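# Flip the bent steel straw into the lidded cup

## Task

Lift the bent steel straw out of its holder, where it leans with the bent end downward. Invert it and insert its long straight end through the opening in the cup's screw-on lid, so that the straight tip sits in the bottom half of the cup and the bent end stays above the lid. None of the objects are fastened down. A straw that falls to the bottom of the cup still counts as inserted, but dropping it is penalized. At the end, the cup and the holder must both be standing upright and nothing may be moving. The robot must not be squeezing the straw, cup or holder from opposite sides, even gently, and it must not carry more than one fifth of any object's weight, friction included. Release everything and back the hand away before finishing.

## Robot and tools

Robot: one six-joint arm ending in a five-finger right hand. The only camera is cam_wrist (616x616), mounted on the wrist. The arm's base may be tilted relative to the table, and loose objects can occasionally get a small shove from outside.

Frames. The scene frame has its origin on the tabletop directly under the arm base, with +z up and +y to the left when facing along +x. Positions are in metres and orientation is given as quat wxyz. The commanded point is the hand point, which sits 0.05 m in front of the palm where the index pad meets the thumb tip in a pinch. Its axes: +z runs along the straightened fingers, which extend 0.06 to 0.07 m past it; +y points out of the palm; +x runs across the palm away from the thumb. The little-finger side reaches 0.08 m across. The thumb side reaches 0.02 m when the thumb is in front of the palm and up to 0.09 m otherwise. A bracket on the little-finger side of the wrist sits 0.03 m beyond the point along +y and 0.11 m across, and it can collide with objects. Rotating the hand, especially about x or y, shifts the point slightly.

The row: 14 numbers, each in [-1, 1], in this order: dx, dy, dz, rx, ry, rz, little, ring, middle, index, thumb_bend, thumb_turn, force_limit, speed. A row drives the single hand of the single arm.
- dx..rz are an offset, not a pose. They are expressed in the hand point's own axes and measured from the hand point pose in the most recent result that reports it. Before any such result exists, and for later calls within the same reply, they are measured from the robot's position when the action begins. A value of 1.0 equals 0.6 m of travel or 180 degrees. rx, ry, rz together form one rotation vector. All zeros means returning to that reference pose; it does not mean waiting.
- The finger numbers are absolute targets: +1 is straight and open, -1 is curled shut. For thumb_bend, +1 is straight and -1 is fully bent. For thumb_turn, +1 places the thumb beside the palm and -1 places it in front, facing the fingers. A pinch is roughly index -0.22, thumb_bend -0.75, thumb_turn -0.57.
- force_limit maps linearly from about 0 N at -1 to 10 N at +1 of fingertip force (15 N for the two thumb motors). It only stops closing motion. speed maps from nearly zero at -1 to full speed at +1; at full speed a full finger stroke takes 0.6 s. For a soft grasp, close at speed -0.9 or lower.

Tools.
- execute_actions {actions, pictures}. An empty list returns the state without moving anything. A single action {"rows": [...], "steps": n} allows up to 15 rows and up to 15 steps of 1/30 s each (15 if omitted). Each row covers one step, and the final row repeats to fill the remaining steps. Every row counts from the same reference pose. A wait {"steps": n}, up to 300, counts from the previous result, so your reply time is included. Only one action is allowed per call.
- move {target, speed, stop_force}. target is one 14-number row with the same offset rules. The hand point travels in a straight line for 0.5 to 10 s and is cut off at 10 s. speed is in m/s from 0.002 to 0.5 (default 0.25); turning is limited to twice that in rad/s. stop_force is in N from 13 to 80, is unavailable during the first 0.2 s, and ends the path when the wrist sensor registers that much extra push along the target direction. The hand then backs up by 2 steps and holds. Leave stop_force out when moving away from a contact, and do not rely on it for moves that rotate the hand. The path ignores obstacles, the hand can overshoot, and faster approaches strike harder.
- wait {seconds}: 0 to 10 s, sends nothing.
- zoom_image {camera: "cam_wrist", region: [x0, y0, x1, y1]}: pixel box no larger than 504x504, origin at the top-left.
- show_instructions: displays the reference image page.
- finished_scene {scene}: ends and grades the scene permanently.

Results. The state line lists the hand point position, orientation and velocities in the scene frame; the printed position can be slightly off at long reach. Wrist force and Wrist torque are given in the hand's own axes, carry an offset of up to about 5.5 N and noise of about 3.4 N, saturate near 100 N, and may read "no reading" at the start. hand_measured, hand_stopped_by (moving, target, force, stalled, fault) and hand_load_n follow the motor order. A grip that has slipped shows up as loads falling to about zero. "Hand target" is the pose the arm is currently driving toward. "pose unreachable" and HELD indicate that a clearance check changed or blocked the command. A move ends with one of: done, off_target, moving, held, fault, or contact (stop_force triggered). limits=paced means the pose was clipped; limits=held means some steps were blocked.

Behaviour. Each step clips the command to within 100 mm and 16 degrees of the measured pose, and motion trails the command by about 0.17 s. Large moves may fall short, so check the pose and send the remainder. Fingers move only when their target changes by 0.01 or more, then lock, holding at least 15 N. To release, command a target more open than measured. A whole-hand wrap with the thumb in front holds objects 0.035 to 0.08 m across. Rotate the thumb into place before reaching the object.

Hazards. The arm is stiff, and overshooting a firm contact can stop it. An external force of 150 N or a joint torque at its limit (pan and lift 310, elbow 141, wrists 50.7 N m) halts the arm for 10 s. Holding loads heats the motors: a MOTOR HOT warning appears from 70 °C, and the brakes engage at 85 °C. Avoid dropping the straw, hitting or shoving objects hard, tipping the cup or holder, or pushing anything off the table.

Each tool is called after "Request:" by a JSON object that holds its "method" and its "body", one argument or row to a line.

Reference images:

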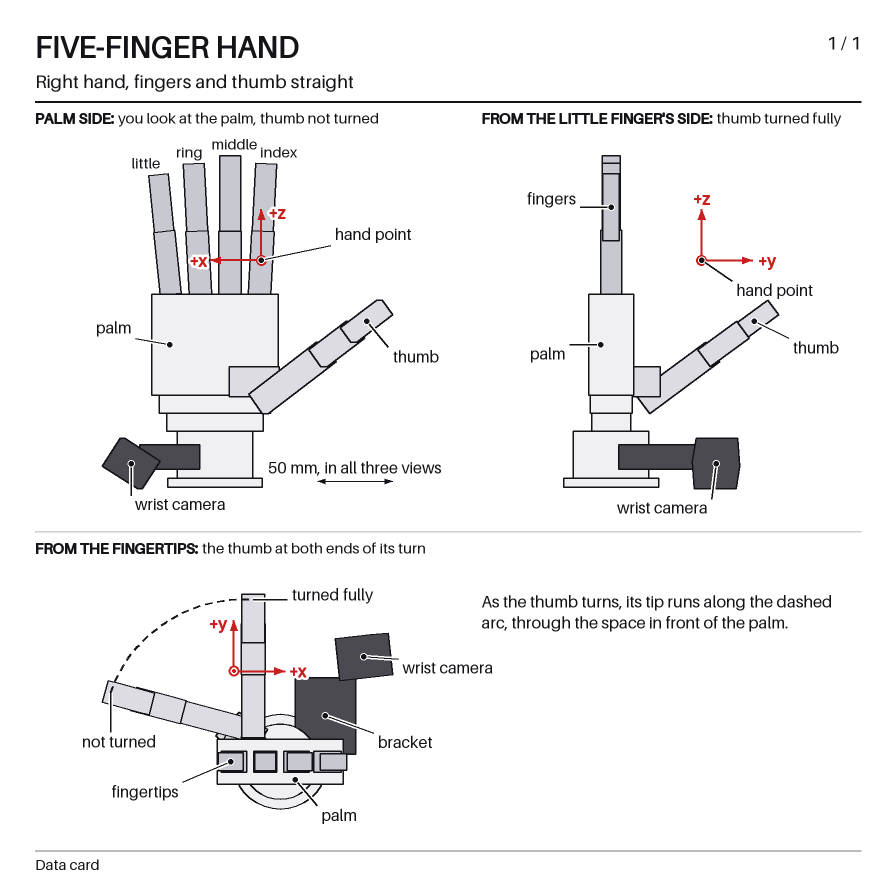

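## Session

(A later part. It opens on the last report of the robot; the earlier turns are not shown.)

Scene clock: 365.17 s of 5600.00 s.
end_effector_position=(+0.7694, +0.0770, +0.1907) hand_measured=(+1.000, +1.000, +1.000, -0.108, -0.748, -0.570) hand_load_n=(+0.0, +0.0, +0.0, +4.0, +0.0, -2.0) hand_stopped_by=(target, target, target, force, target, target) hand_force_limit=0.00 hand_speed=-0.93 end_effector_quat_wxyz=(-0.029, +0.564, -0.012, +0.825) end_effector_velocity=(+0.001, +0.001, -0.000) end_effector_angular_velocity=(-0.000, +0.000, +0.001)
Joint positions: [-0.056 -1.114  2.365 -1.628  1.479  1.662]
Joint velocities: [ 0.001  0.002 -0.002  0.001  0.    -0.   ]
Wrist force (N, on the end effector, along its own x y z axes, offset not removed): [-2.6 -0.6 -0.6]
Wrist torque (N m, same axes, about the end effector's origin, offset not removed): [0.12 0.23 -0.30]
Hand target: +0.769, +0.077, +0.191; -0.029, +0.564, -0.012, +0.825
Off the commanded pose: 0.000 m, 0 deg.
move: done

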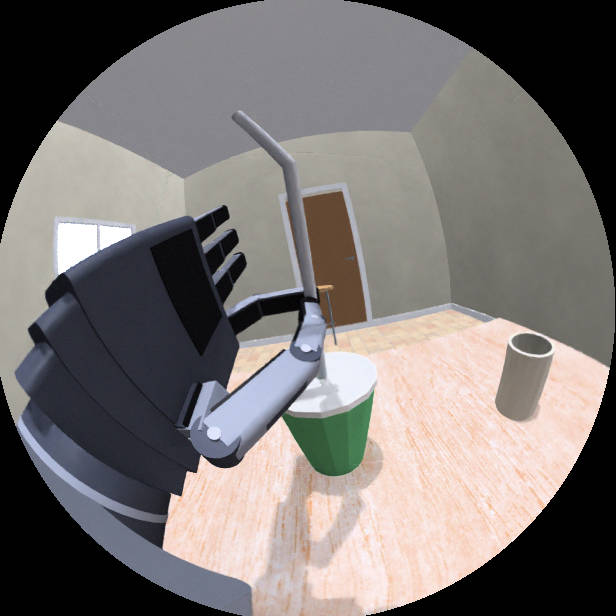

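Request:
{"method": "move", "body": {
  "target": [-0.0018,-0.002,0.0047,0,0,0,1,1,1,-0.4,-0.75,-0.57,0,-0.93],
  "speed": 0.01
}}

Request:
{"method": "zoom_image", "body": {
  "camera": "cam_wrist",
  "region": [295,350,355,410]
}}

Request:
{"method": "move", "body": {
  "target": [-0.006,0.0003,-0.0024,0,0,0,1,1,1,-0.4,-0.75,-0.57,0,-0.93],
  "speed": 0.006
}}

Request:
{"method": "zoom_image", "body": {
  "camera": "cam_wrist",
  "region": [295,350,355,410]
}}

Scene clock: 376.27 s of 5600.00 s.
end_effector_position=(+0.7723, +0.0782, +0.1908) hand_measured=(+1.000, +1.000, +1.000, -0.108, -0.748, -0.570) hand_load_n=(+0.0, +0.0, +0.0, +4.0, +0.0, -2.0) hand_stopped_by=(target, target, target, force, target, target) hand_force_limit=0.00 hand_speed=-0.93 end_effector_quat_wxyz=(-0.029, +0.564, -0.012, +0.825) end_effector_velocity=(+0.001, +0.000, +0.001) end_effector_angular_velocity=(-0.000, -0.000, -0.000)
Joint positions: [-0.053 -1.112  2.359 -1.624  1.481  1.661]
Joint velocities: [ 0.001 -0.    -0.001  0.001  0.001 -0.001]
Wrist force (N, on the end effector, along its own x y z axes, offset not removed): [-0.5 -0.5 -2.8]
Wrist torque (N m, same axes, about the end effector's origin, offset not removed): [0.23 0.06 -0.21]
Hand target: +0.772, +0.078, +0.191; -0.029, +0.564, -0.012, +0.825
Off the commanded pose: 0.000 m, 0 deg.
After step 90, 7.40 s passed at rest.
move: done

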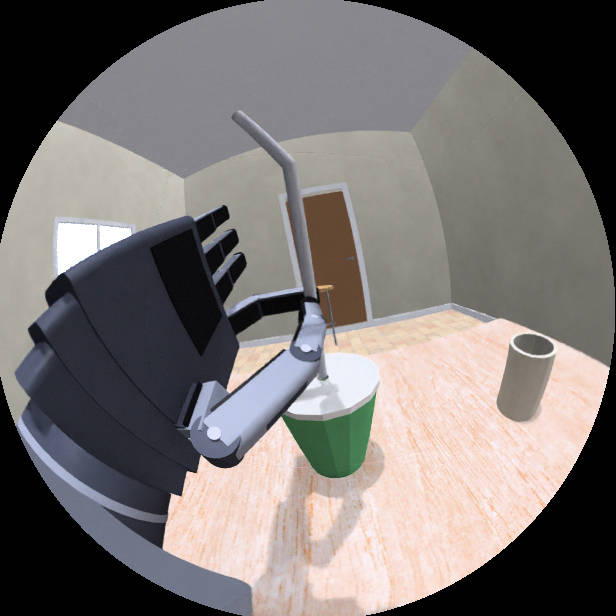

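Region (295, 350, 355, 410) of cam_wrist's 616x616 image, scaled by 8.400, with more detail than that image has.

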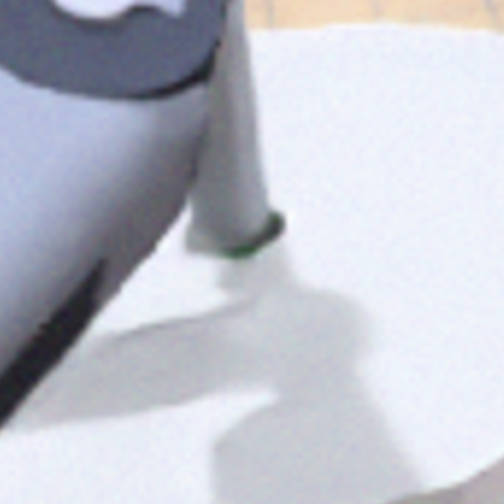

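Scene clock: 377.13 s of 5600.00 s.
end_effector_position=(+0.7723, +0.0782, +0.1870) hand_measured=(+1.000, +1.000, +1.000, -0.108, -0.748, -0.570) hand_load_n=(+0.0, +0.0, +0.0, +4.0, +0.0, -2.0) hand_stopped_by=(target, target, target, force, target, target) hand_force_limit=0.00 hand_speed=-0.93 end_effector_quat_wxyz=(-0.029, +0.564, -0.012, +0.825) end_effector_velocity=(-0.000, -0.000, -0.001) end_effector_angular_velocity=(+0.000, -0.000, -0.000)
Joint positions: [-0.053 -1.104  2.359 -1.633  1.481  1.661]
Joint velocities: [-0.     0.002  0.001 -0.003  0.    -0.   ]
Wrist force (N, on the end effector, along its own x y z axes, offset not removed): [-1.2 -0.2 -1.1]
Wrist torque (N m, same axes, about the end effector's origin, offset not removed): [0.22 0.10 -0.28]
Hand target: +0.772, +0.078, +0.187; -0.029, +0.564, -0.012, +0.825
Off the commanded pose: 0.000 m, 0 deg.
move: done

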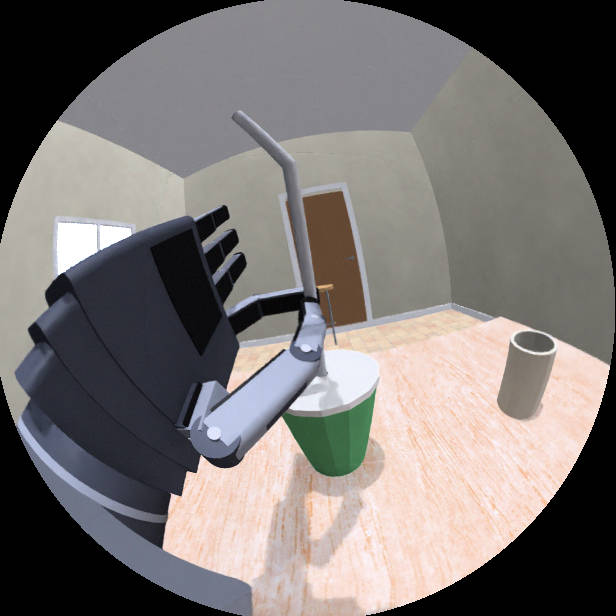

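Region (295, 350, 355, 410) of cam_wrist's 616x616 image, scaled by 8.400, with more detail than that image has.

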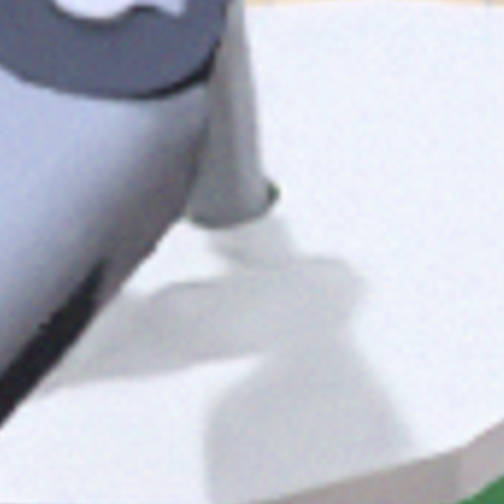

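The tip is in the hole. Continuing down.

Request:
{"method": "move", "body": {
  "target": [-0.033,0.002,-0.0145,0,0,0,1,1,1,-0.4,-0.75,-0.57,0,-0.93],
  "speed": 0.012,
  "stop_force": 13
}}

Scene clock: 387.97 s of 5600.00 s.
end_effector_position=(+0.7714, +0.0781, +0.1655) hand_measured=(+1.000, +1.000, +1.000, -0.108, -0.748, -0.570) hand_load_n=(+0.0, +0.0, +0.0, +4.0, +0.0, -2.0) hand_stopped_by=(target, target, target, force, target, target) hand_force_limit=0.00 hand_speed=-0.93 end_effector_quat_wxyz=(-0.029, +0.564, -0.012, +0.825) end_effector_velocity=(+0.001, +0.001, -0.001) end_effector_angular_velocity=(-0.000, -0.002, +0.001)
Joint positions: [-0.053 -1.056  2.36  -1.681  1.481  1.661]
Joint velocities: [ 0.001  0.005 -0.001 -0.005 -0.    -0.   ]
Wrist force (N, on the end effector, along its own x y z axes, offset not removed): [-2.7 0.9 1.8]
Wrist torque (N m, same axes, about the end effector's origin, offset not removed): [0.15 0.28 -0.35]
Hand target: +0.771, +0.078, +0.165; -0.029, +0.564, -0.012, +0.825
Off the commanded pose: 0.000 m, 0 deg.
After step 90, 5.80 s passed at rest.
move: done

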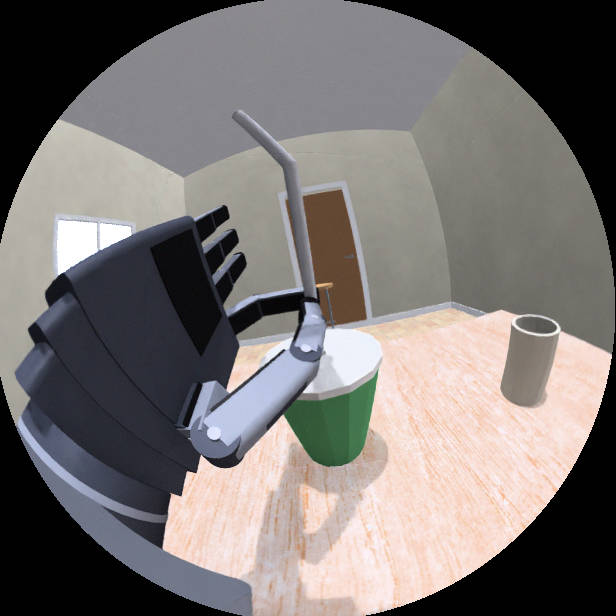

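Request:
{"method": "move", "body": {
  "target": [-0.018,0.001,-0.008,0,0,0,1,1,1,-0.4,-0.75,-0.57,0,-0.93],
  "speed": 0.012,
  "stop_force": 13
}}

Request:
{"method": "execute_actions", "body": {
  "actions": [
    {"rows":[[0,0,0,0,0,0,1,1,1,-0.092,-0.75,-0.57,0,-0.9],[0,0,0,0,0,0,1,1,1,-0.092,-0.75,-0.57,0,-0.9],[0,0,0,0,0,0,1,1,1,-0.092,-0.75,-0.57,0,-0.9],[0,0,0,0,0,0,1,1,1,-0.092,-0.75,-0.57,0,-0.9],[0,0,0,0,0,0,1,1,1,-0.106,-0.75,-0.57,0,-0.9]],"steps":10}
  ]
}}

Scene clock: 399.30 s of 5600.00 s.
end_effector_position=(+0.7708, +0.0782, +0.1538) hand_measured=(+1.000, +1.000, +1.000, -0.108, -0.748, -0.570) hand_load_n=(+0.0, +0.0, +0.0, +4.0, +0.0, -2.0) hand_stopped_by=(target, target, target, force, target, target) hand_force_limit=0.00 hand_speed=-0.93 end_effector_quat_wxyz=(-0.029, +0.564, -0.012, +0.825) end_effector_velocity=(-0.000, +0.000, -0.002) end_effector_angular_velocity=(+0.000, -0.000, +0.000)
Joint positions: [-0.053 -1.031  2.36  -1.706  1.481  1.662]
Joint velocities: [ 0.     0.004  0.    -0.004  0.     0.   ]
Wrist force (N, on the end effector, along its own x y z axes, offset not removed): [-2.1 0.3 -0.4]
Wrist torque (N m, same axes, about the end effector's origin, offset not removed): [0.22 0.23 -0.25]
Hand target: +0.771, +0.078, +0.154; -0.029, +0.564, -0.012, +0.825
Off the commanded pose: 0.000 m, 0 deg.
After step 90, 7.13 s passed at rest.
move: done

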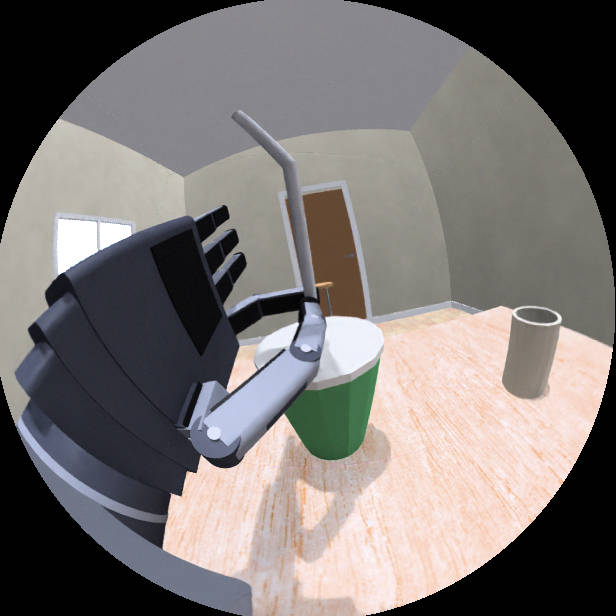

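Scene clock: 399.63 s of 5600.00 s.
end_effector_position=(+0.7708, +0.0782, +0.1538) hand_measured=(+1.000, +1.000, +1.000, -0.106, -0.748, -0.570) hand_load_n=(+0.0, +0.0, +0.0, +3.0, +0.0, -1.0) hand_stopped_by=(target, target, target, moving, target, target) hand_force_limit=0.00 hand_speed=-0.90 end_effector_quat_wxyz=(-0.029, +0.564, -0.012, +0.825) end_effector_velocity=(+0.000, +0.001, +0.000) end_effector_angular_velocity=(-0.000, +0.000, +0.001)
Joint positions: [-0.053 -1.031  2.36  -1.706  1.481  1.662]
Joint velocities: [ 0.001 -0.    -0.001  0.001 -0.    -0.   ]
Wrist force (N, on the end effector, along its own x y z axes, offset not removed): [-1.7 0.4 -1.4]
Wrist torque (N m, same axes, about the end effector's origin, offset not removed): [0.32 0.17 -0.27]
Hand target: +0.771, +0.078, +0.154; -0.029, +0.564, -0.012, +0.825
Off the commanded pose: 0.000 m, 0 deg.
Steps of this call (steps 1 to 10: all 10 steps of this action). Readings (end_effector_position | what the end effector reports):
1: (+0.7708, +0.0782, +0.1538) | hand_measured=(+1.000, +1.000, +1.000, -0.108, -0.748, -0.570) hand_load_n=(+0.0, +0.0, +0.0, +4.0, +0.0, -2.0) hand_stopped_by=(target, target, target, moving, target, target) hand_force_limit=0.00 hand_speed=-0.90
2: (+0.7708, +0.0782, +0.1538) | hand_measured=(+1.000, +1.000, +1.000, -0.108, -0.748, -0.570) hand_load_n=(+0.0, +0.0, +0.0, +4.0, +0.0, -2.0) hand_stopped_by=(target, target, target, moving, target, target) hand_force_limit=0.00 hand_speed=-0.90
4: (+0.7708, +0.0782, +0.1538) | hand_measured=(+1.000, +1.000, +1.000, -0.102, -0.748, -0.570) hand_load_n=(+0.0, +0.0, +0.0, +2.5, +0.0, -1.5) hand_stopped_by=(target, target, target, moving, target, target) hand_force_limit=0.00 hand_speed=-0.90
8: (+0.7708, +0.0782, +0.1538) | hand_measured=(+1.000, +1.000, +1.000, -0.106, -0.748, -0.570) hand_load_n=(+0.0, +0.0, +0.0, +3.5, +0.5, -1.0) hand_stopped_by=(target, target, target, moving, target, target) hand_force_limit=0.00 hand_speed=-0.90
10: the state above

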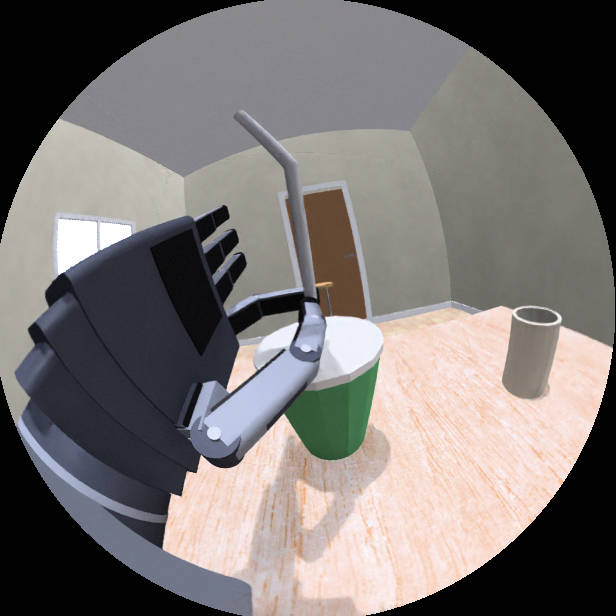

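Request:
{"method": "execute_actions", "body": {
  "actions": [
    {"rows":[[0,0,0,0,0,0,1,1,1,-0.09,-0.75,-0.57,0,-0.9],[0,0,0,0,0,0,1,1,1,-0.09,-0.75,-0.57,0,-0.9],[0,0,0,0,0,0,1,1,1,-0.09,-0.75,-0.57,0,-0.9],[0,0,0,0,0,0,1,1,1,-0.09,-0.75,-0.57,0,-0.9],[0,0,0,0,0,0,1,1,1,-0.09,-0.75,-0.57,0,-0.9],[0,0,0,0,0,0,1,1,1,-0.09,-0.75,-0.57,0,-0.9],[0,0,0,0,0,0,1,1,1,-0.106,-0.75,-0.57,0,-0.9]],"steps":13}
  ]
}}

Scene clock: 417.53 s of 5600.00 s.
end_effector_position=(+0.7708, +0.0782, +0.1538) hand_measured=(+1.000, +1.000, +1.000, -0.106, -0.748, -0.570) hand_load_n=(+0.0, +0.0, +0.0, +3.0, +0.0, -1.0) hand_stopped_by=(target, target, target, target, target, target) hand_force_limit=0.00 hand_speed=-0.90 end_effector_quat_wxyz=(-0.029, +0.564, -0.012, +0.825) end_effector_velocity=(-0.000, -0.000, -0.001) end_effector_angular_velocity=(+0.000, +0.001, -0.000)
Joint positions: [-0.053 -1.031  2.36  -1.706  1.481  1.662]
Joint velocities: [-0.     0.002  0.    -0.001  0.     0.   ]
Wrist force (N, on the end effector, along its own x y z axes, offset not removed): [-1.8 2.6 -4.2]
Wrist torque (N m, same axes, about the end effector's origin, offset not removed): [0.73 0.30 -0.17]
Hand target: +0.771, +0.078, +0.154; -0.029, +0.564, -0.012, +0.825
Off the commanded pose: 0.000 m, 0 deg.
Steps of this call (steps 1 to 90: nothing new was sent; then 14.47 s passed at rest; steps 91 to 103: all 13 steps of this action). Readings (end_effector_position | what the end effector reports):
91: (+0.7708, +0.0782, +0.1538) | hand_measured=(+1.000, +1.000, +1.000, -0.104, -0.748, -0.570) hand_load_n=(+0.0, +0.0, +0.0, +3.0, +0.0, -1.0) hand_stopped_by=(target, target, target, moving, target, target) hand_force_limit=0.00 hand_speed=-0.90
92: (+0.7708, +0.0782, +0.1538) | hand_measured=(+1.000, +1.000, +1.000, -0.104, -0.748, -0.570) hand_load_n=(+0.0, +0.0, +0.0, +3.0, +0.0, -1.0) hand_stopped_by=(target, target, target, moving, target, target) hand_force_limit=0.00 hand_speed=-0.90
94: (+0.7708, +0.0782, +0.1538) | hand_measured=(+1.000, +1.000, +1.000, -0.100, -0.748, -0.570) hand_load_n=(+0.0, +0.0, +0.0, +1.5, +0.0, -1.0) hand_stopped_by=(target, target, target, moving, target, target) hand_force_limit=0.00 hand_speed=-0.90
98: (+0.7708, +0.0782, +0.1538) | hand_measured=(+1.000, +1.000, +1.000, -0.094, -0.748, -0.570) hand_load_n=(+0.0, +0.0, +0.0, +1.0, +0.5, +0.0) hand_stopped_by=(target, target, target, moving, target, target) hand_force_limit=0.00 hand_speed=-0.90
103: the state above

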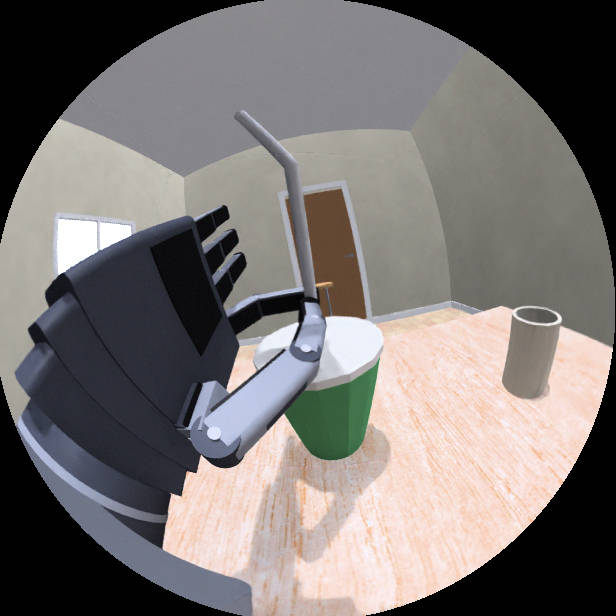

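Request:
{"method": "execute_actions", "body": {
  "actions": [
    {"rows":[[0,0,0,0,0,0,1,1,1,-0.08,-0.75,-0.57,0,-0.9],[0,0,0,0,0,0,1,1,1,-0.08,-0.75,-0.57,0,-0.9],[0,0,0,0,0,0,1,1,1,-0.08,-0.75,-0.57,0,-0.9],[0,0,0,0,0,0,1,1,1,-0.08,-0.75,-0.57,0,-0.9],[0,0,0,0,0,0,1,1,1,-0.08,-0.75,-0.57,0,-0.9],[0,0,0,0,0,0,1,1,1,-0.08,-0.75,-0.57,0,-0.9],[0,0,0,0,0,0,1,1,1,-0.08,-0.75,-0.57,0,-0.9],[0,0,0,0,0,0,1,1,1,-0.1,-0.75,-0.57,0,-0.9]],"steps":14}
  ]
}}

Scene clock: 426.67 s of 5600.00 s.
end_effector_position=(+0.7708, +0.0782, +0.1538) hand_measured=(+1.000, +1.000, +1.000, -0.100, -0.748, -0.570) hand_load_n=(+0.0, +0.0, +0.0, +1.5, +0.0, -0.5) hand_stopped_by=(target, target, target, moving, target, target) hand_force_limit=0.00 hand_speed=-0.90 end_effector_quat_wxyz=(-0.029, +0.564, -0.012, +0.825) end_effector_velocity=(-0.000, -0.001, -0.001) end_effector_angular_velocity=(+0.000, +0.002, -0.001)
Joint positions: [-0.053 -1.031  2.36  -1.706  1.481  1.662]
Joint velocities: [-0.001  0.002  0.    -0.     0.    -0.   ]
Wrist force (N, on the end effector, along its own x y z axes, offset not removed): [-1.7 1.8 -0.7]
Wrist torque (N m, same axes, about the end effector's origin, offset not removed): [0.45 0.14 -0.18]
Hand target: +0.771, +0.078, +0.154; -0.029, +0.564, -0.012, +0.825
Off the commanded pose: 0.000 m, 0 deg.
Steps of this call (steps 1 to 90: nothing new was sent; then 5.67 s passed at rest; steps 91 to 104: all 14 steps of this action). Readings (end_effector_position | what the end effector reports):
91: (+0.7708, +0.0782, +0.1538) | hand_measured=(+1.000, +1.000, +1.000, -0.104, -0.748, -0.570) hand_load_n=(+0.0, +0.0, +0.0, +3.0, +0.0, -1.0) hand_stopped_by=(target, target, target, moving, target, target) hand_force_limit=0.00 hand_speed=-0.90
92: (+0.7708, +0.0782, +0.1538) | hand_measured=(+1.000, +1.000, +1.000, -0.104, -0.748, -0.570) hand_load_n=(+0.0, +0.0, +0.0, +3.0, +0.0, -1.0) hand_stopped_by=(target, target, target, moving, target, target) hand_force_limit=0.00 hand_speed=-0.90
94: (+0.7708, +0.0782, +0.1538) | hand_measured=(+1.000, +1.000, +1.000, -0.100, -0.748, -0.570) hand_load_n=(+0.0, +0.0, +0.0, +1.5, +0.0, -0.5) hand_stopped_by=(target, target, target, moving, target, target) hand_force_limit=0.00 hand_speed=-0.90
98: (+0.7708, +0.0782, +0.1538) | hand_measured=(+1.000, +1.000, +1.000, -0.080, -0.748, -0.570) hand_load_n=(+0.0, +0.0, +0.0, +0.5, +0.5, +0.5) hand_stopped_by=(target, target, target, moving, target, target) hand_force_limit=0.00 hand_speed=-0.90
104: the state above

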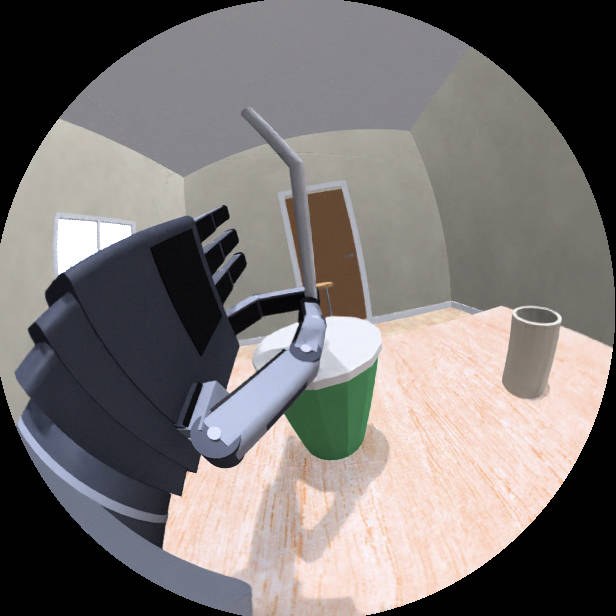

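Request:
{"method": "execute_actions", "body": {
  "actions": [
    {"rows":[[0,0,0,0,0,0,1,1,1,-0.07,-0.75,-0.57,0,-0.9]]}
  ]
}}

Request:
{"method": "execute_actions", "body": {
  "actions": [
    {"rows":[[0,0,0,0,0,0,1,1,1,-0.05,-0.75,-0.57,0,-0.93]]}
  ]
}}

Scene clock: 434.73 s of 5600.00 s.
end_effector_position=(+0.7708, +0.0782, +0.1538) hand_measured=(+1.000, +1.000, +1.000, -0.070, -0.748, -0.570) hand_load_n=(+0.0, +0.0, +0.0, +0.0, +0.0, +0.0) hand_stopped_by=(target, target, target, target, target, target) hand_force_limit=0.00 hand_speed=-0.90 end_effector_quat_wxyz=(-0.029, +0.564, -0.012, +0.825) end_effector_velocity=(-0.001, -0.000, -0.002) end_effector_angular_velocity=(+0.000, +0.004, -0.000)
Joint positions: [-0.053 -1.031  2.36  -1.706  1.481  1.662]
Joint velocities: [-0.     0.002  0.002  0.     0.    -0.   ]
Wrist force (N, on the end effector, along its own x y z axes, offset not removed): [-1.6 0.6 -2.1]
Wrist torque (N m, same axes, about the end effector's origin, offset not removed): [0.34 0.19 -0.20]
Hand target: +0.771, +0.078, +0.154; -0.029, +0.564, -0.012, +0.825
Off the commanded pose: 0.000 m, 0 deg.
Steps of this call (steps 1 to 90: nothing new was sent; then 4.57 s passed at rest; steps 91 to 105: all 15 steps of this action). Readings (end_effector_position | what the end effector reports):
91: (+0.7708, +0.0782, +0.1538) | hand_measured=(+1.000, +1.000, +1.000, -0.100, -0.748, -0.570) hand_load_n=(+0.0, +0.0, +0.0, +1.5, +0.0, -0.5) hand_stopped_by=(target, target, target, moving, target, target) hand_force_limit=0.00 hand_speed=-0.90
92: (+0.7708, +0.0782, +0.1538) | hand_measured=(+1.000, +1.000, +1.000, -0.100, -0.748, -0.570) hand_load_n=(+0.0, +0.0, +0.0, +1.5, +0.0, -0.5) hand_stopped_by=(target, target, target, moving, target, target) hand_force_limit=0.00 hand_speed=-0.90
94: (+0.7708, +0.0782, +0.1538) | hand_measured=(+1.000, +1.000, +1.000, -0.094, -0.748, -0.570) hand_load_n=(+0.0, +0.0, +0.0, +0.5, +0.0, +0.0) hand_stopped_by=(target, target, target, moving, target, target) hand_force_limit=0.00 hand_speed=-0.90
98: (+0.7708, +0.0782, +0.1538) | hand_measured=(+1.000, +1.000, +1.000, -0.072, -0.748, -0.570) hand_load_n=(+0.0, +0.0, +0.0, +0.0, +0.0, +0.0) hand_stopped_by=(target, target, target, moving, target, target) hand_force_limit=0.00 hand_speed=-0.90
105: the state above

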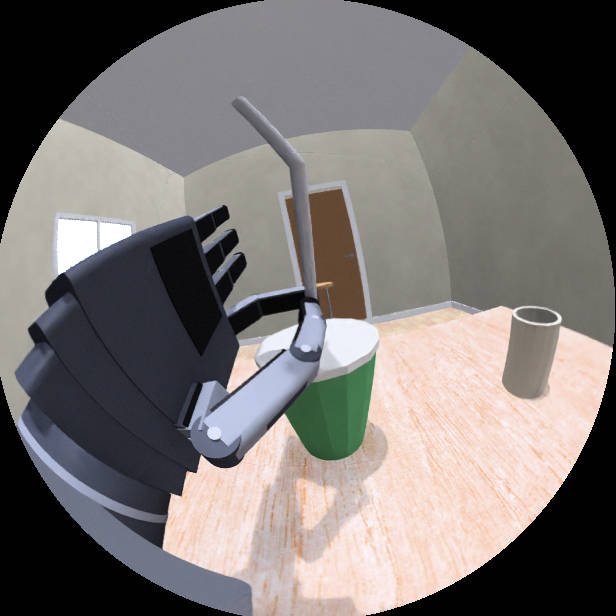

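Scene clock: 435.23 s of 5600.00 s.
end_effector_position=(+0.7708, +0.0782, +0.1538) hand_measured=(+1.000, +1.000, +1.000, -0.050, -0.748, -0.570) hand_load_n=(+0.0, +0.0, +0.0, +0.0, +0.0, +0.0) hand_stopped_by=(target, target, target, target, target, target) hand_force_limit=0.00 hand_speed=-0.93 end_effector_quat_wxyz=(-0.029, +0.564, -0.012, +0.825) end_effector_velocity=(+0.000, -0.000, +0.000) end_effector_angular_velocity=(-0.000, -0.001, -0.000)
Joint positions: [-0.053 -1.031  2.36  -1.706  1.481  1.662]
Joint velocities: [-0. -0. -0. -0. -0.  0.]
Wrist force (N, on the end effector, along its own x y z axes, offset not removed): [-1.6 -0.5 -0.2]
Wrist torque (N m, same axes, about the end effector's origin, offset not removed): [0.13 0.13 -0.24]
Hand target: +0.771, +0.078, +0.154; -0.029, +0.564, -0.012, +0.825
Off the commanded pose: 0.000 m, 0 deg.
Steps of this call (steps 1 to 15: all 15 steps of this action). Readings (end_effector_position | what the end effector reports):
1: (+0.7708, +0.0782, +0.1538) | hand_measured=(+1.000, +1.000, +1.000, -0.070, -0.748, -0.570) hand_load_n=(+0.0, +0.0, +0.0, +0.0, +0.0, +0.0) hand_stopped_by=(target, target, target, moving, target, target) hand_force_limit=0.00 hand_speed=-0.93
2: (+0.7708, +0.0782, +0.1538) | hand_measured=(+1.000, +1.000, +1.000, -0.070, -0.748, -0.570) hand_load_n=(+0.0, +0.0, +0.0, +0.0, +0.0, +0.0) hand_stopped_by=(target, target, target, moving, target, target) hand_force_limit=0.00 hand_speed=-0.93
4: (+0.7708, +0.0782, +0.1538) | hand_measured=(+1.000, +1.000, +1.000, -0.066, -0.748, -0.570) hand_load_n=(+0.0, +0.0, +0.0, +0.0, +0.0, +0.0) hand_stopped_by=(target, target, target, moving, target, target) hand_force_limit=0.00 hand_speed=-0.93
8: (+0.7708, +0.0782, +0.1538) | hand_measured=(+1.000, +1.000, +1.000, -0.050, -0.748, -0.570) hand_load_n=(+0.0, +0.0, +0.0, +0.0, +0.0, +0.0) hand_stopped_by=(target, target, target, moving, target, target) hand_force_limit=0.00 hand_speed=-0.93
15: the state above

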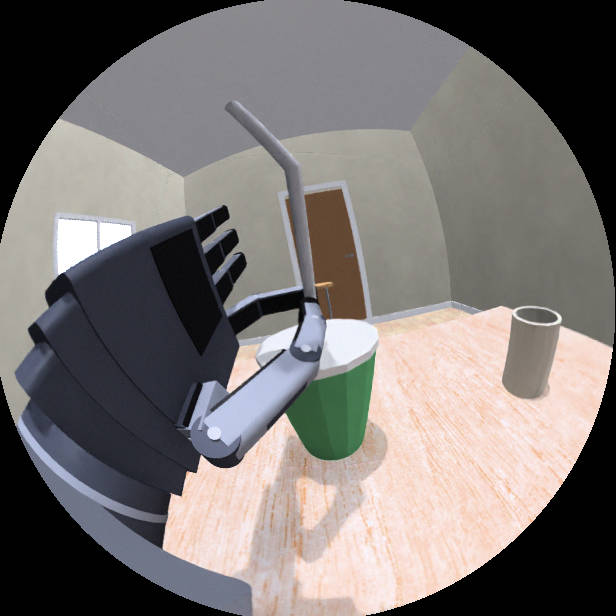

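Request:
{"method": "move", "body": {
  "target": [-0.002,0,0.008,0,0,0,1,1,1,-0.03,-0.75,-0.57,0,-0.93],
  "speed": 0.004
}}

Scene clock: 441.60 s of 5600.00 s.
end_effector_position=(+0.7757, +0.0783, +0.1545) hand_measured=(+1.000, +1.000, +1.000, -0.030, -0.748, -0.570) hand_load_n=(+0.0, +0.0, +0.0, +0.0, +0.0, +0.0) hand_stopped_by=(target, target, target, target, target, target) hand_force_limit=0.00 hand_speed=-0.93 end_effector_quat_wxyz=(-0.029, +0.564, -0.012, +0.825) end_effector_velocity=(+0.001, +0.000, +0.002) end_effector_angular_velocity=(-0.000, -0.002, +0.000)
Joint positions: [-0.052 -1.029  2.351 -1.699  1.482  1.661]
Joint velocities: [ 0.001 -0.001 -0.002  0.001  0.     0.   ]
Wrist force (N, on the end effector, along its own x y z axes, offset not removed): [-2.2 1.0 -3.1]
Wrist torque (N m, same axes, about the end effector's origin, offset not removed): [0.46 0.39 -0.19]
Hand target: +0.776, +0.078, +0.154; -0.029, +0.564, -0.012, +0.825
Off the commanded pose: 0.000 m, 0 deg.
After step 90, 1.90 s passed at rest.
move: done

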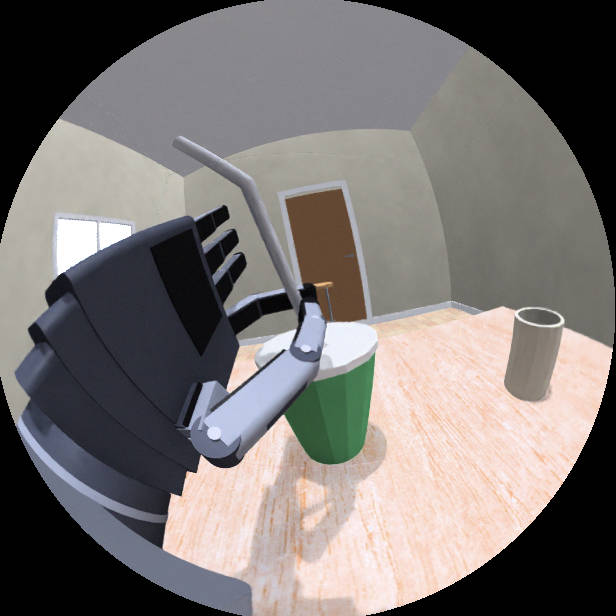

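Request:
{"method": "move", "body": {
  "target": [0.02,0,-0.04,0,0,0,1,1,1,0.7,-0.75,-0.57,0,0.5],
  "speed": 0.03
}}

Request:
{"method": "move", "body": {
  "target": [0.1,-0.057,0.03,0,0,-0.08,1,1,1,0.7,-0.75,-0.57,0,0.5],
  "speed": 0.06
}}

Scene clock: 451.87 s of 5600.00 s.
end_effector_position=(+0.7491, +0.0772, +0.1569) hand_measured=(+1.000, +1.000, +1.000, +0.700, -0.748, -0.570) hand_load_n=(+0.0, +0.0, +0.0, +0.0, +0.0, +0.0) hand_stopped_by=(target, target, target, target, target, target) hand_force_limit=0.00 hand_speed=0.50 end_effector_quat_wxyz=(-0.029, +0.564, -0.012, +0.825) end_effector_velocity=(-0.001, -0.000, +0.001) end_effector_angular_velocity=(-0.000, -0.002, +0.000)
Joint positions: [-0.059 -1.05   2.401 -1.729  1.476  1.664]
Joint velocities: [-0.001 -0.002  0.002 -0.002 -0.001  0.   ]
Wrist force (N, on the end effector, along its own x y z axes, offset not removed): [-1.1 -1.4 0.7]
Wrist torque (N m, same axes, about the end effector's origin, offset not removed): [-0.08 0.01 -0.28]
Hand target: +0.749, +0.077, +0.157; -0.029, +0.564, -0.012, +0.825
Off the commanded pose: 0.000 m, 0 deg.
After step 90, 6.03 s passed at rest.
move: done

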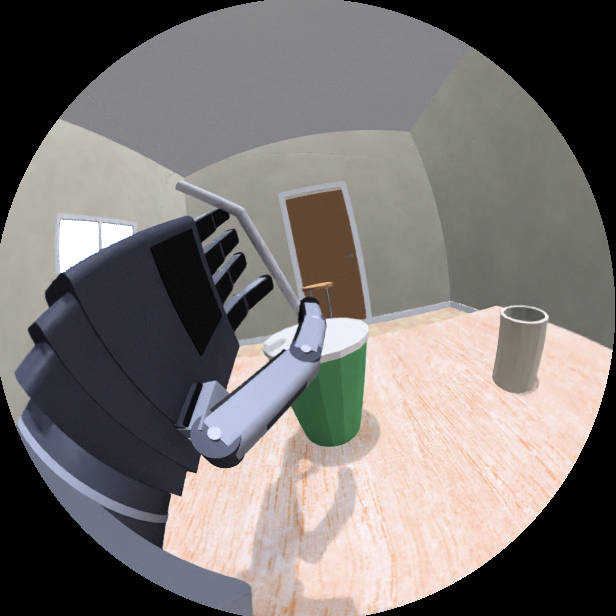

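Scene clock: 454.30 s of 5600.00 s.
end_effector_position=(+0.7430, +0.1079, +0.2210) hand_measured=(+1.000, +1.000, +1.000, +0.700, -0.748, -0.570) hand_load_n=(+0.0, +0.0, +0.0, +0.0, +0.0, +0.0) hand_stopped_by=(target, target, target, target, target, target) hand_force_limit=0.00 hand_speed=0.50 end_effector_quat_wxyz=(+0.074, +0.561, +0.059, +0.822) end_effector_velocity=(-0.000, +0.001, +0.001) end_effector_angular_velocity=(-0.006, +0.001, -0.002)
Joint positions: [ 0.019 -1.156  2.381 -1.601  1.548  1.384]
Joint velocities: [ 0.002 -0.002 -0.001  0.004  0.002 -0.007]
Wrist force (N, on the end effector, along its own x y z axes, offset not removed): [1.1 -0.2 -0.9]
Wrist torque (N m, same axes, about the end effector's origin, offset not removed): [0.10 -0.27 -0.09]
Hand target: +0.743, +0.108, +0.221; +0.075, +0.561, +0.059, +0.822
Off the commanded pose: 0.000 m, 0 deg.
move: done

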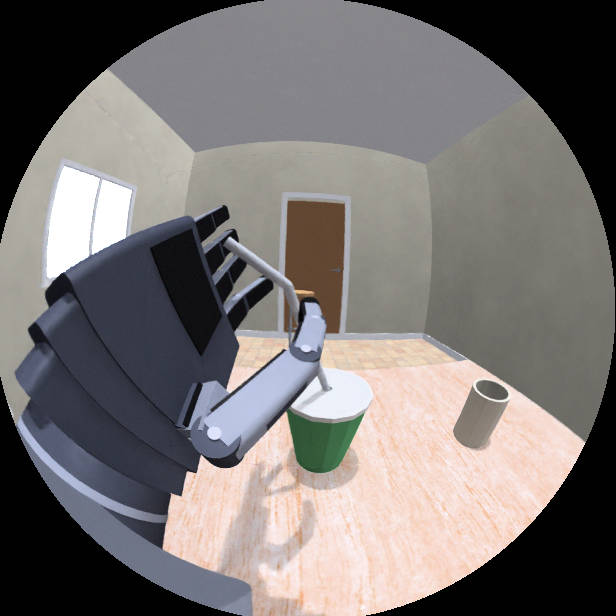

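Request:
{"method": "move", "body": {
  "target": [-0.02,0.04,0,0,0,0,1,1,1,1,-0.75,-0.57,0,0.5],
  "speed": 0.012
}}

Scene clock: 463.77 s of 5600.00 s.
end_effector_position=(+0.7459, +0.0822, +0.2143) hand_measured=(+1.000, +1.000, +1.000, +1.000, -0.748, -0.570) hand_load_n=(+0.0, +0.0, +0.0, +0.0, +0.0, +0.0) hand_stopped_by=(target, target, target, target, target, target) hand_force_limit=0.00 hand_speed=0.50 end_effector_quat_wxyz=(+0.074, +0.561, +0.059, +0.822) end_effector_velocity=(+0.001, -0.002, -0.001) end_effector_angular_velocity=(+0.000, +0.000, +0.000)
Joint positions: [-0.034 -1.146  2.392 -1.623  1.499  1.404]
Joint velocities: [-0.004  0.002 -0.    -0.002 -0.004  0.002]
Wrist force (N, on the end effector, along its own x y z axes, offset not removed): [0.2 0.5 -1.7]
Wrist torque (N m, same axes, about the end effector's origin, offset not removed): [0.37 -0.08 -0.16]
Hand target: +0.746, +0.082, +0.214; +0.074, +0.561, +0.059, +0.822
Off the commanded pose: 0.000 m, 0 deg.
After step 90, 4.00 s passed at rest.
move: done

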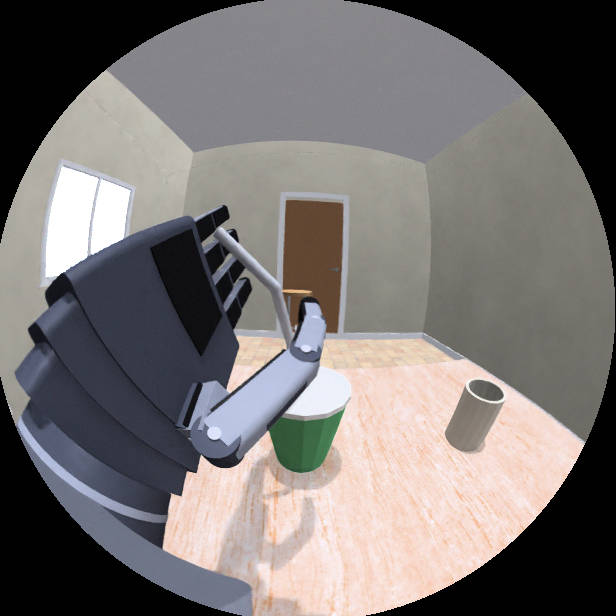

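Request:
{"method": "move", "body": {
  "target": [-0.07,-0.008,-0.027,0,0,0,1,1,1,1,-0.75,-0.57,0,0.5],
  "speed": 0.02
}}

Scene clock: 471.93 s of 5600.00 s.
end_effector_position=(+0.7462, +0.0788, +0.1693) hand_measured=(+1.000, +1.000, +1.000, +1.000, -0.748, -0.570) hand_load_n=(+0.0, +0.0, +0.0, +0.0, +0.0, +0.0) hand_stopped_by=(target, target, target, target, target, target) hand_force_limit=0.00 hand_speed=0.50 end_effector_quat_wxyz=(+0.074, +0.561, +0.059, +0.822) end_effector_velocity=(-0.000, -0.000, -0.001) end_effector_angular_velocity=(+0.000, -0.000, -0.000)
Joint positions: [-0.041 -1.042  2.392 -1.726  1.492  1.406]
Joint velocities: [-0.001  0.003  0.    -0.004 -0.     0.   ]
Wrist force (N, on the end effector, along its own x y z axes, offset not removed): [-2.7 1.3 -1.8]
Wrist torque (N m, same axes, about the end effector's origin, offset not removed): [0.47 0.42 -0.25]
Hand target: +0.746, +0.079, +0.169; +0.074, +0.561, +0.059, +0.822
Off the commanded pose: 0.000 m, 0 deg.
After step 90, 2.60 s passed at rest.
move: done

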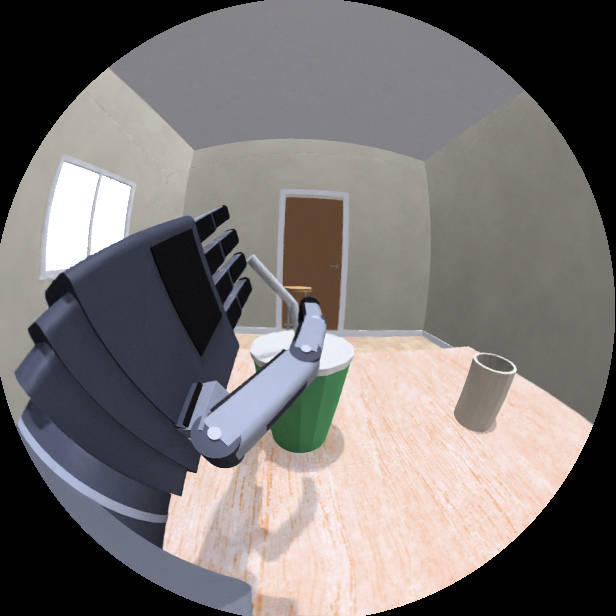

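Request:
{"method": "move", "body": {
  "target": [0.09,-0.04,-0.18,0,0,0,1,1,1,1,-0.75,-0.57,0,0.5],
  "speed": 0.12
}}

Scene clock: 479.17 s of 5600.00 s.
end_effector_position=(+0.6277, +0.1110, +0.1751) hand_measured=(+1.000, +1.000, +1.000, +1.000, -0.748, -0.570) hand_load_n=(+0.0, +0.0, +0.0, +0.0, +0.0, +0.0) hand_stopped_by=(target, target, target, target, target, target) hand_force_limit=0.00 hand_speed=0.50 end_effector_quat_wxyz=(+0.074, +0.561, +0.059, +0.822) end_effector_velocity=(-0.002, +0.000, +0.001) end_effector_angular_velocity=(-0.000, -0.001, -0.001)
Joint positions: [ 0.024 -1.101  2.586 -1.861  1.553  1.382]
Joint velocities: [ 0.001 -0.001  0.003 -0.003  0.001 -0.001]
Wrist force (N, on the end effector, along its own x y z axes, offset not removed): [-1.3 -0.8 -0.3]
Wrist torque (N m, same axes, about the end effector's origin, offset not removed): [-0.01 0.19 -0.26]
Hand target: +0.628, +0.111, +0.175; +0.074, +0.561, +0.059, +0.822
Off the commanded pose: 0.000 m, 0 deg.
After step 90, 2.73 s passed at rest.
move: done

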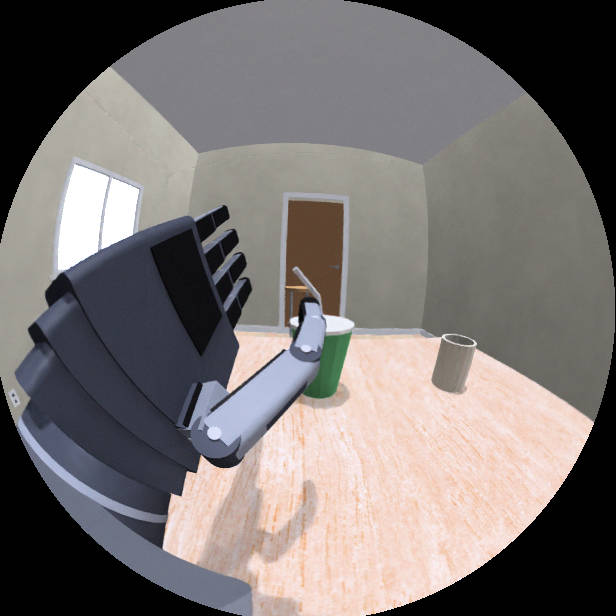

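Request:
{"method": "finished_scene", "body": {
  "scene": 1
}}

The scene is finished: the task was done.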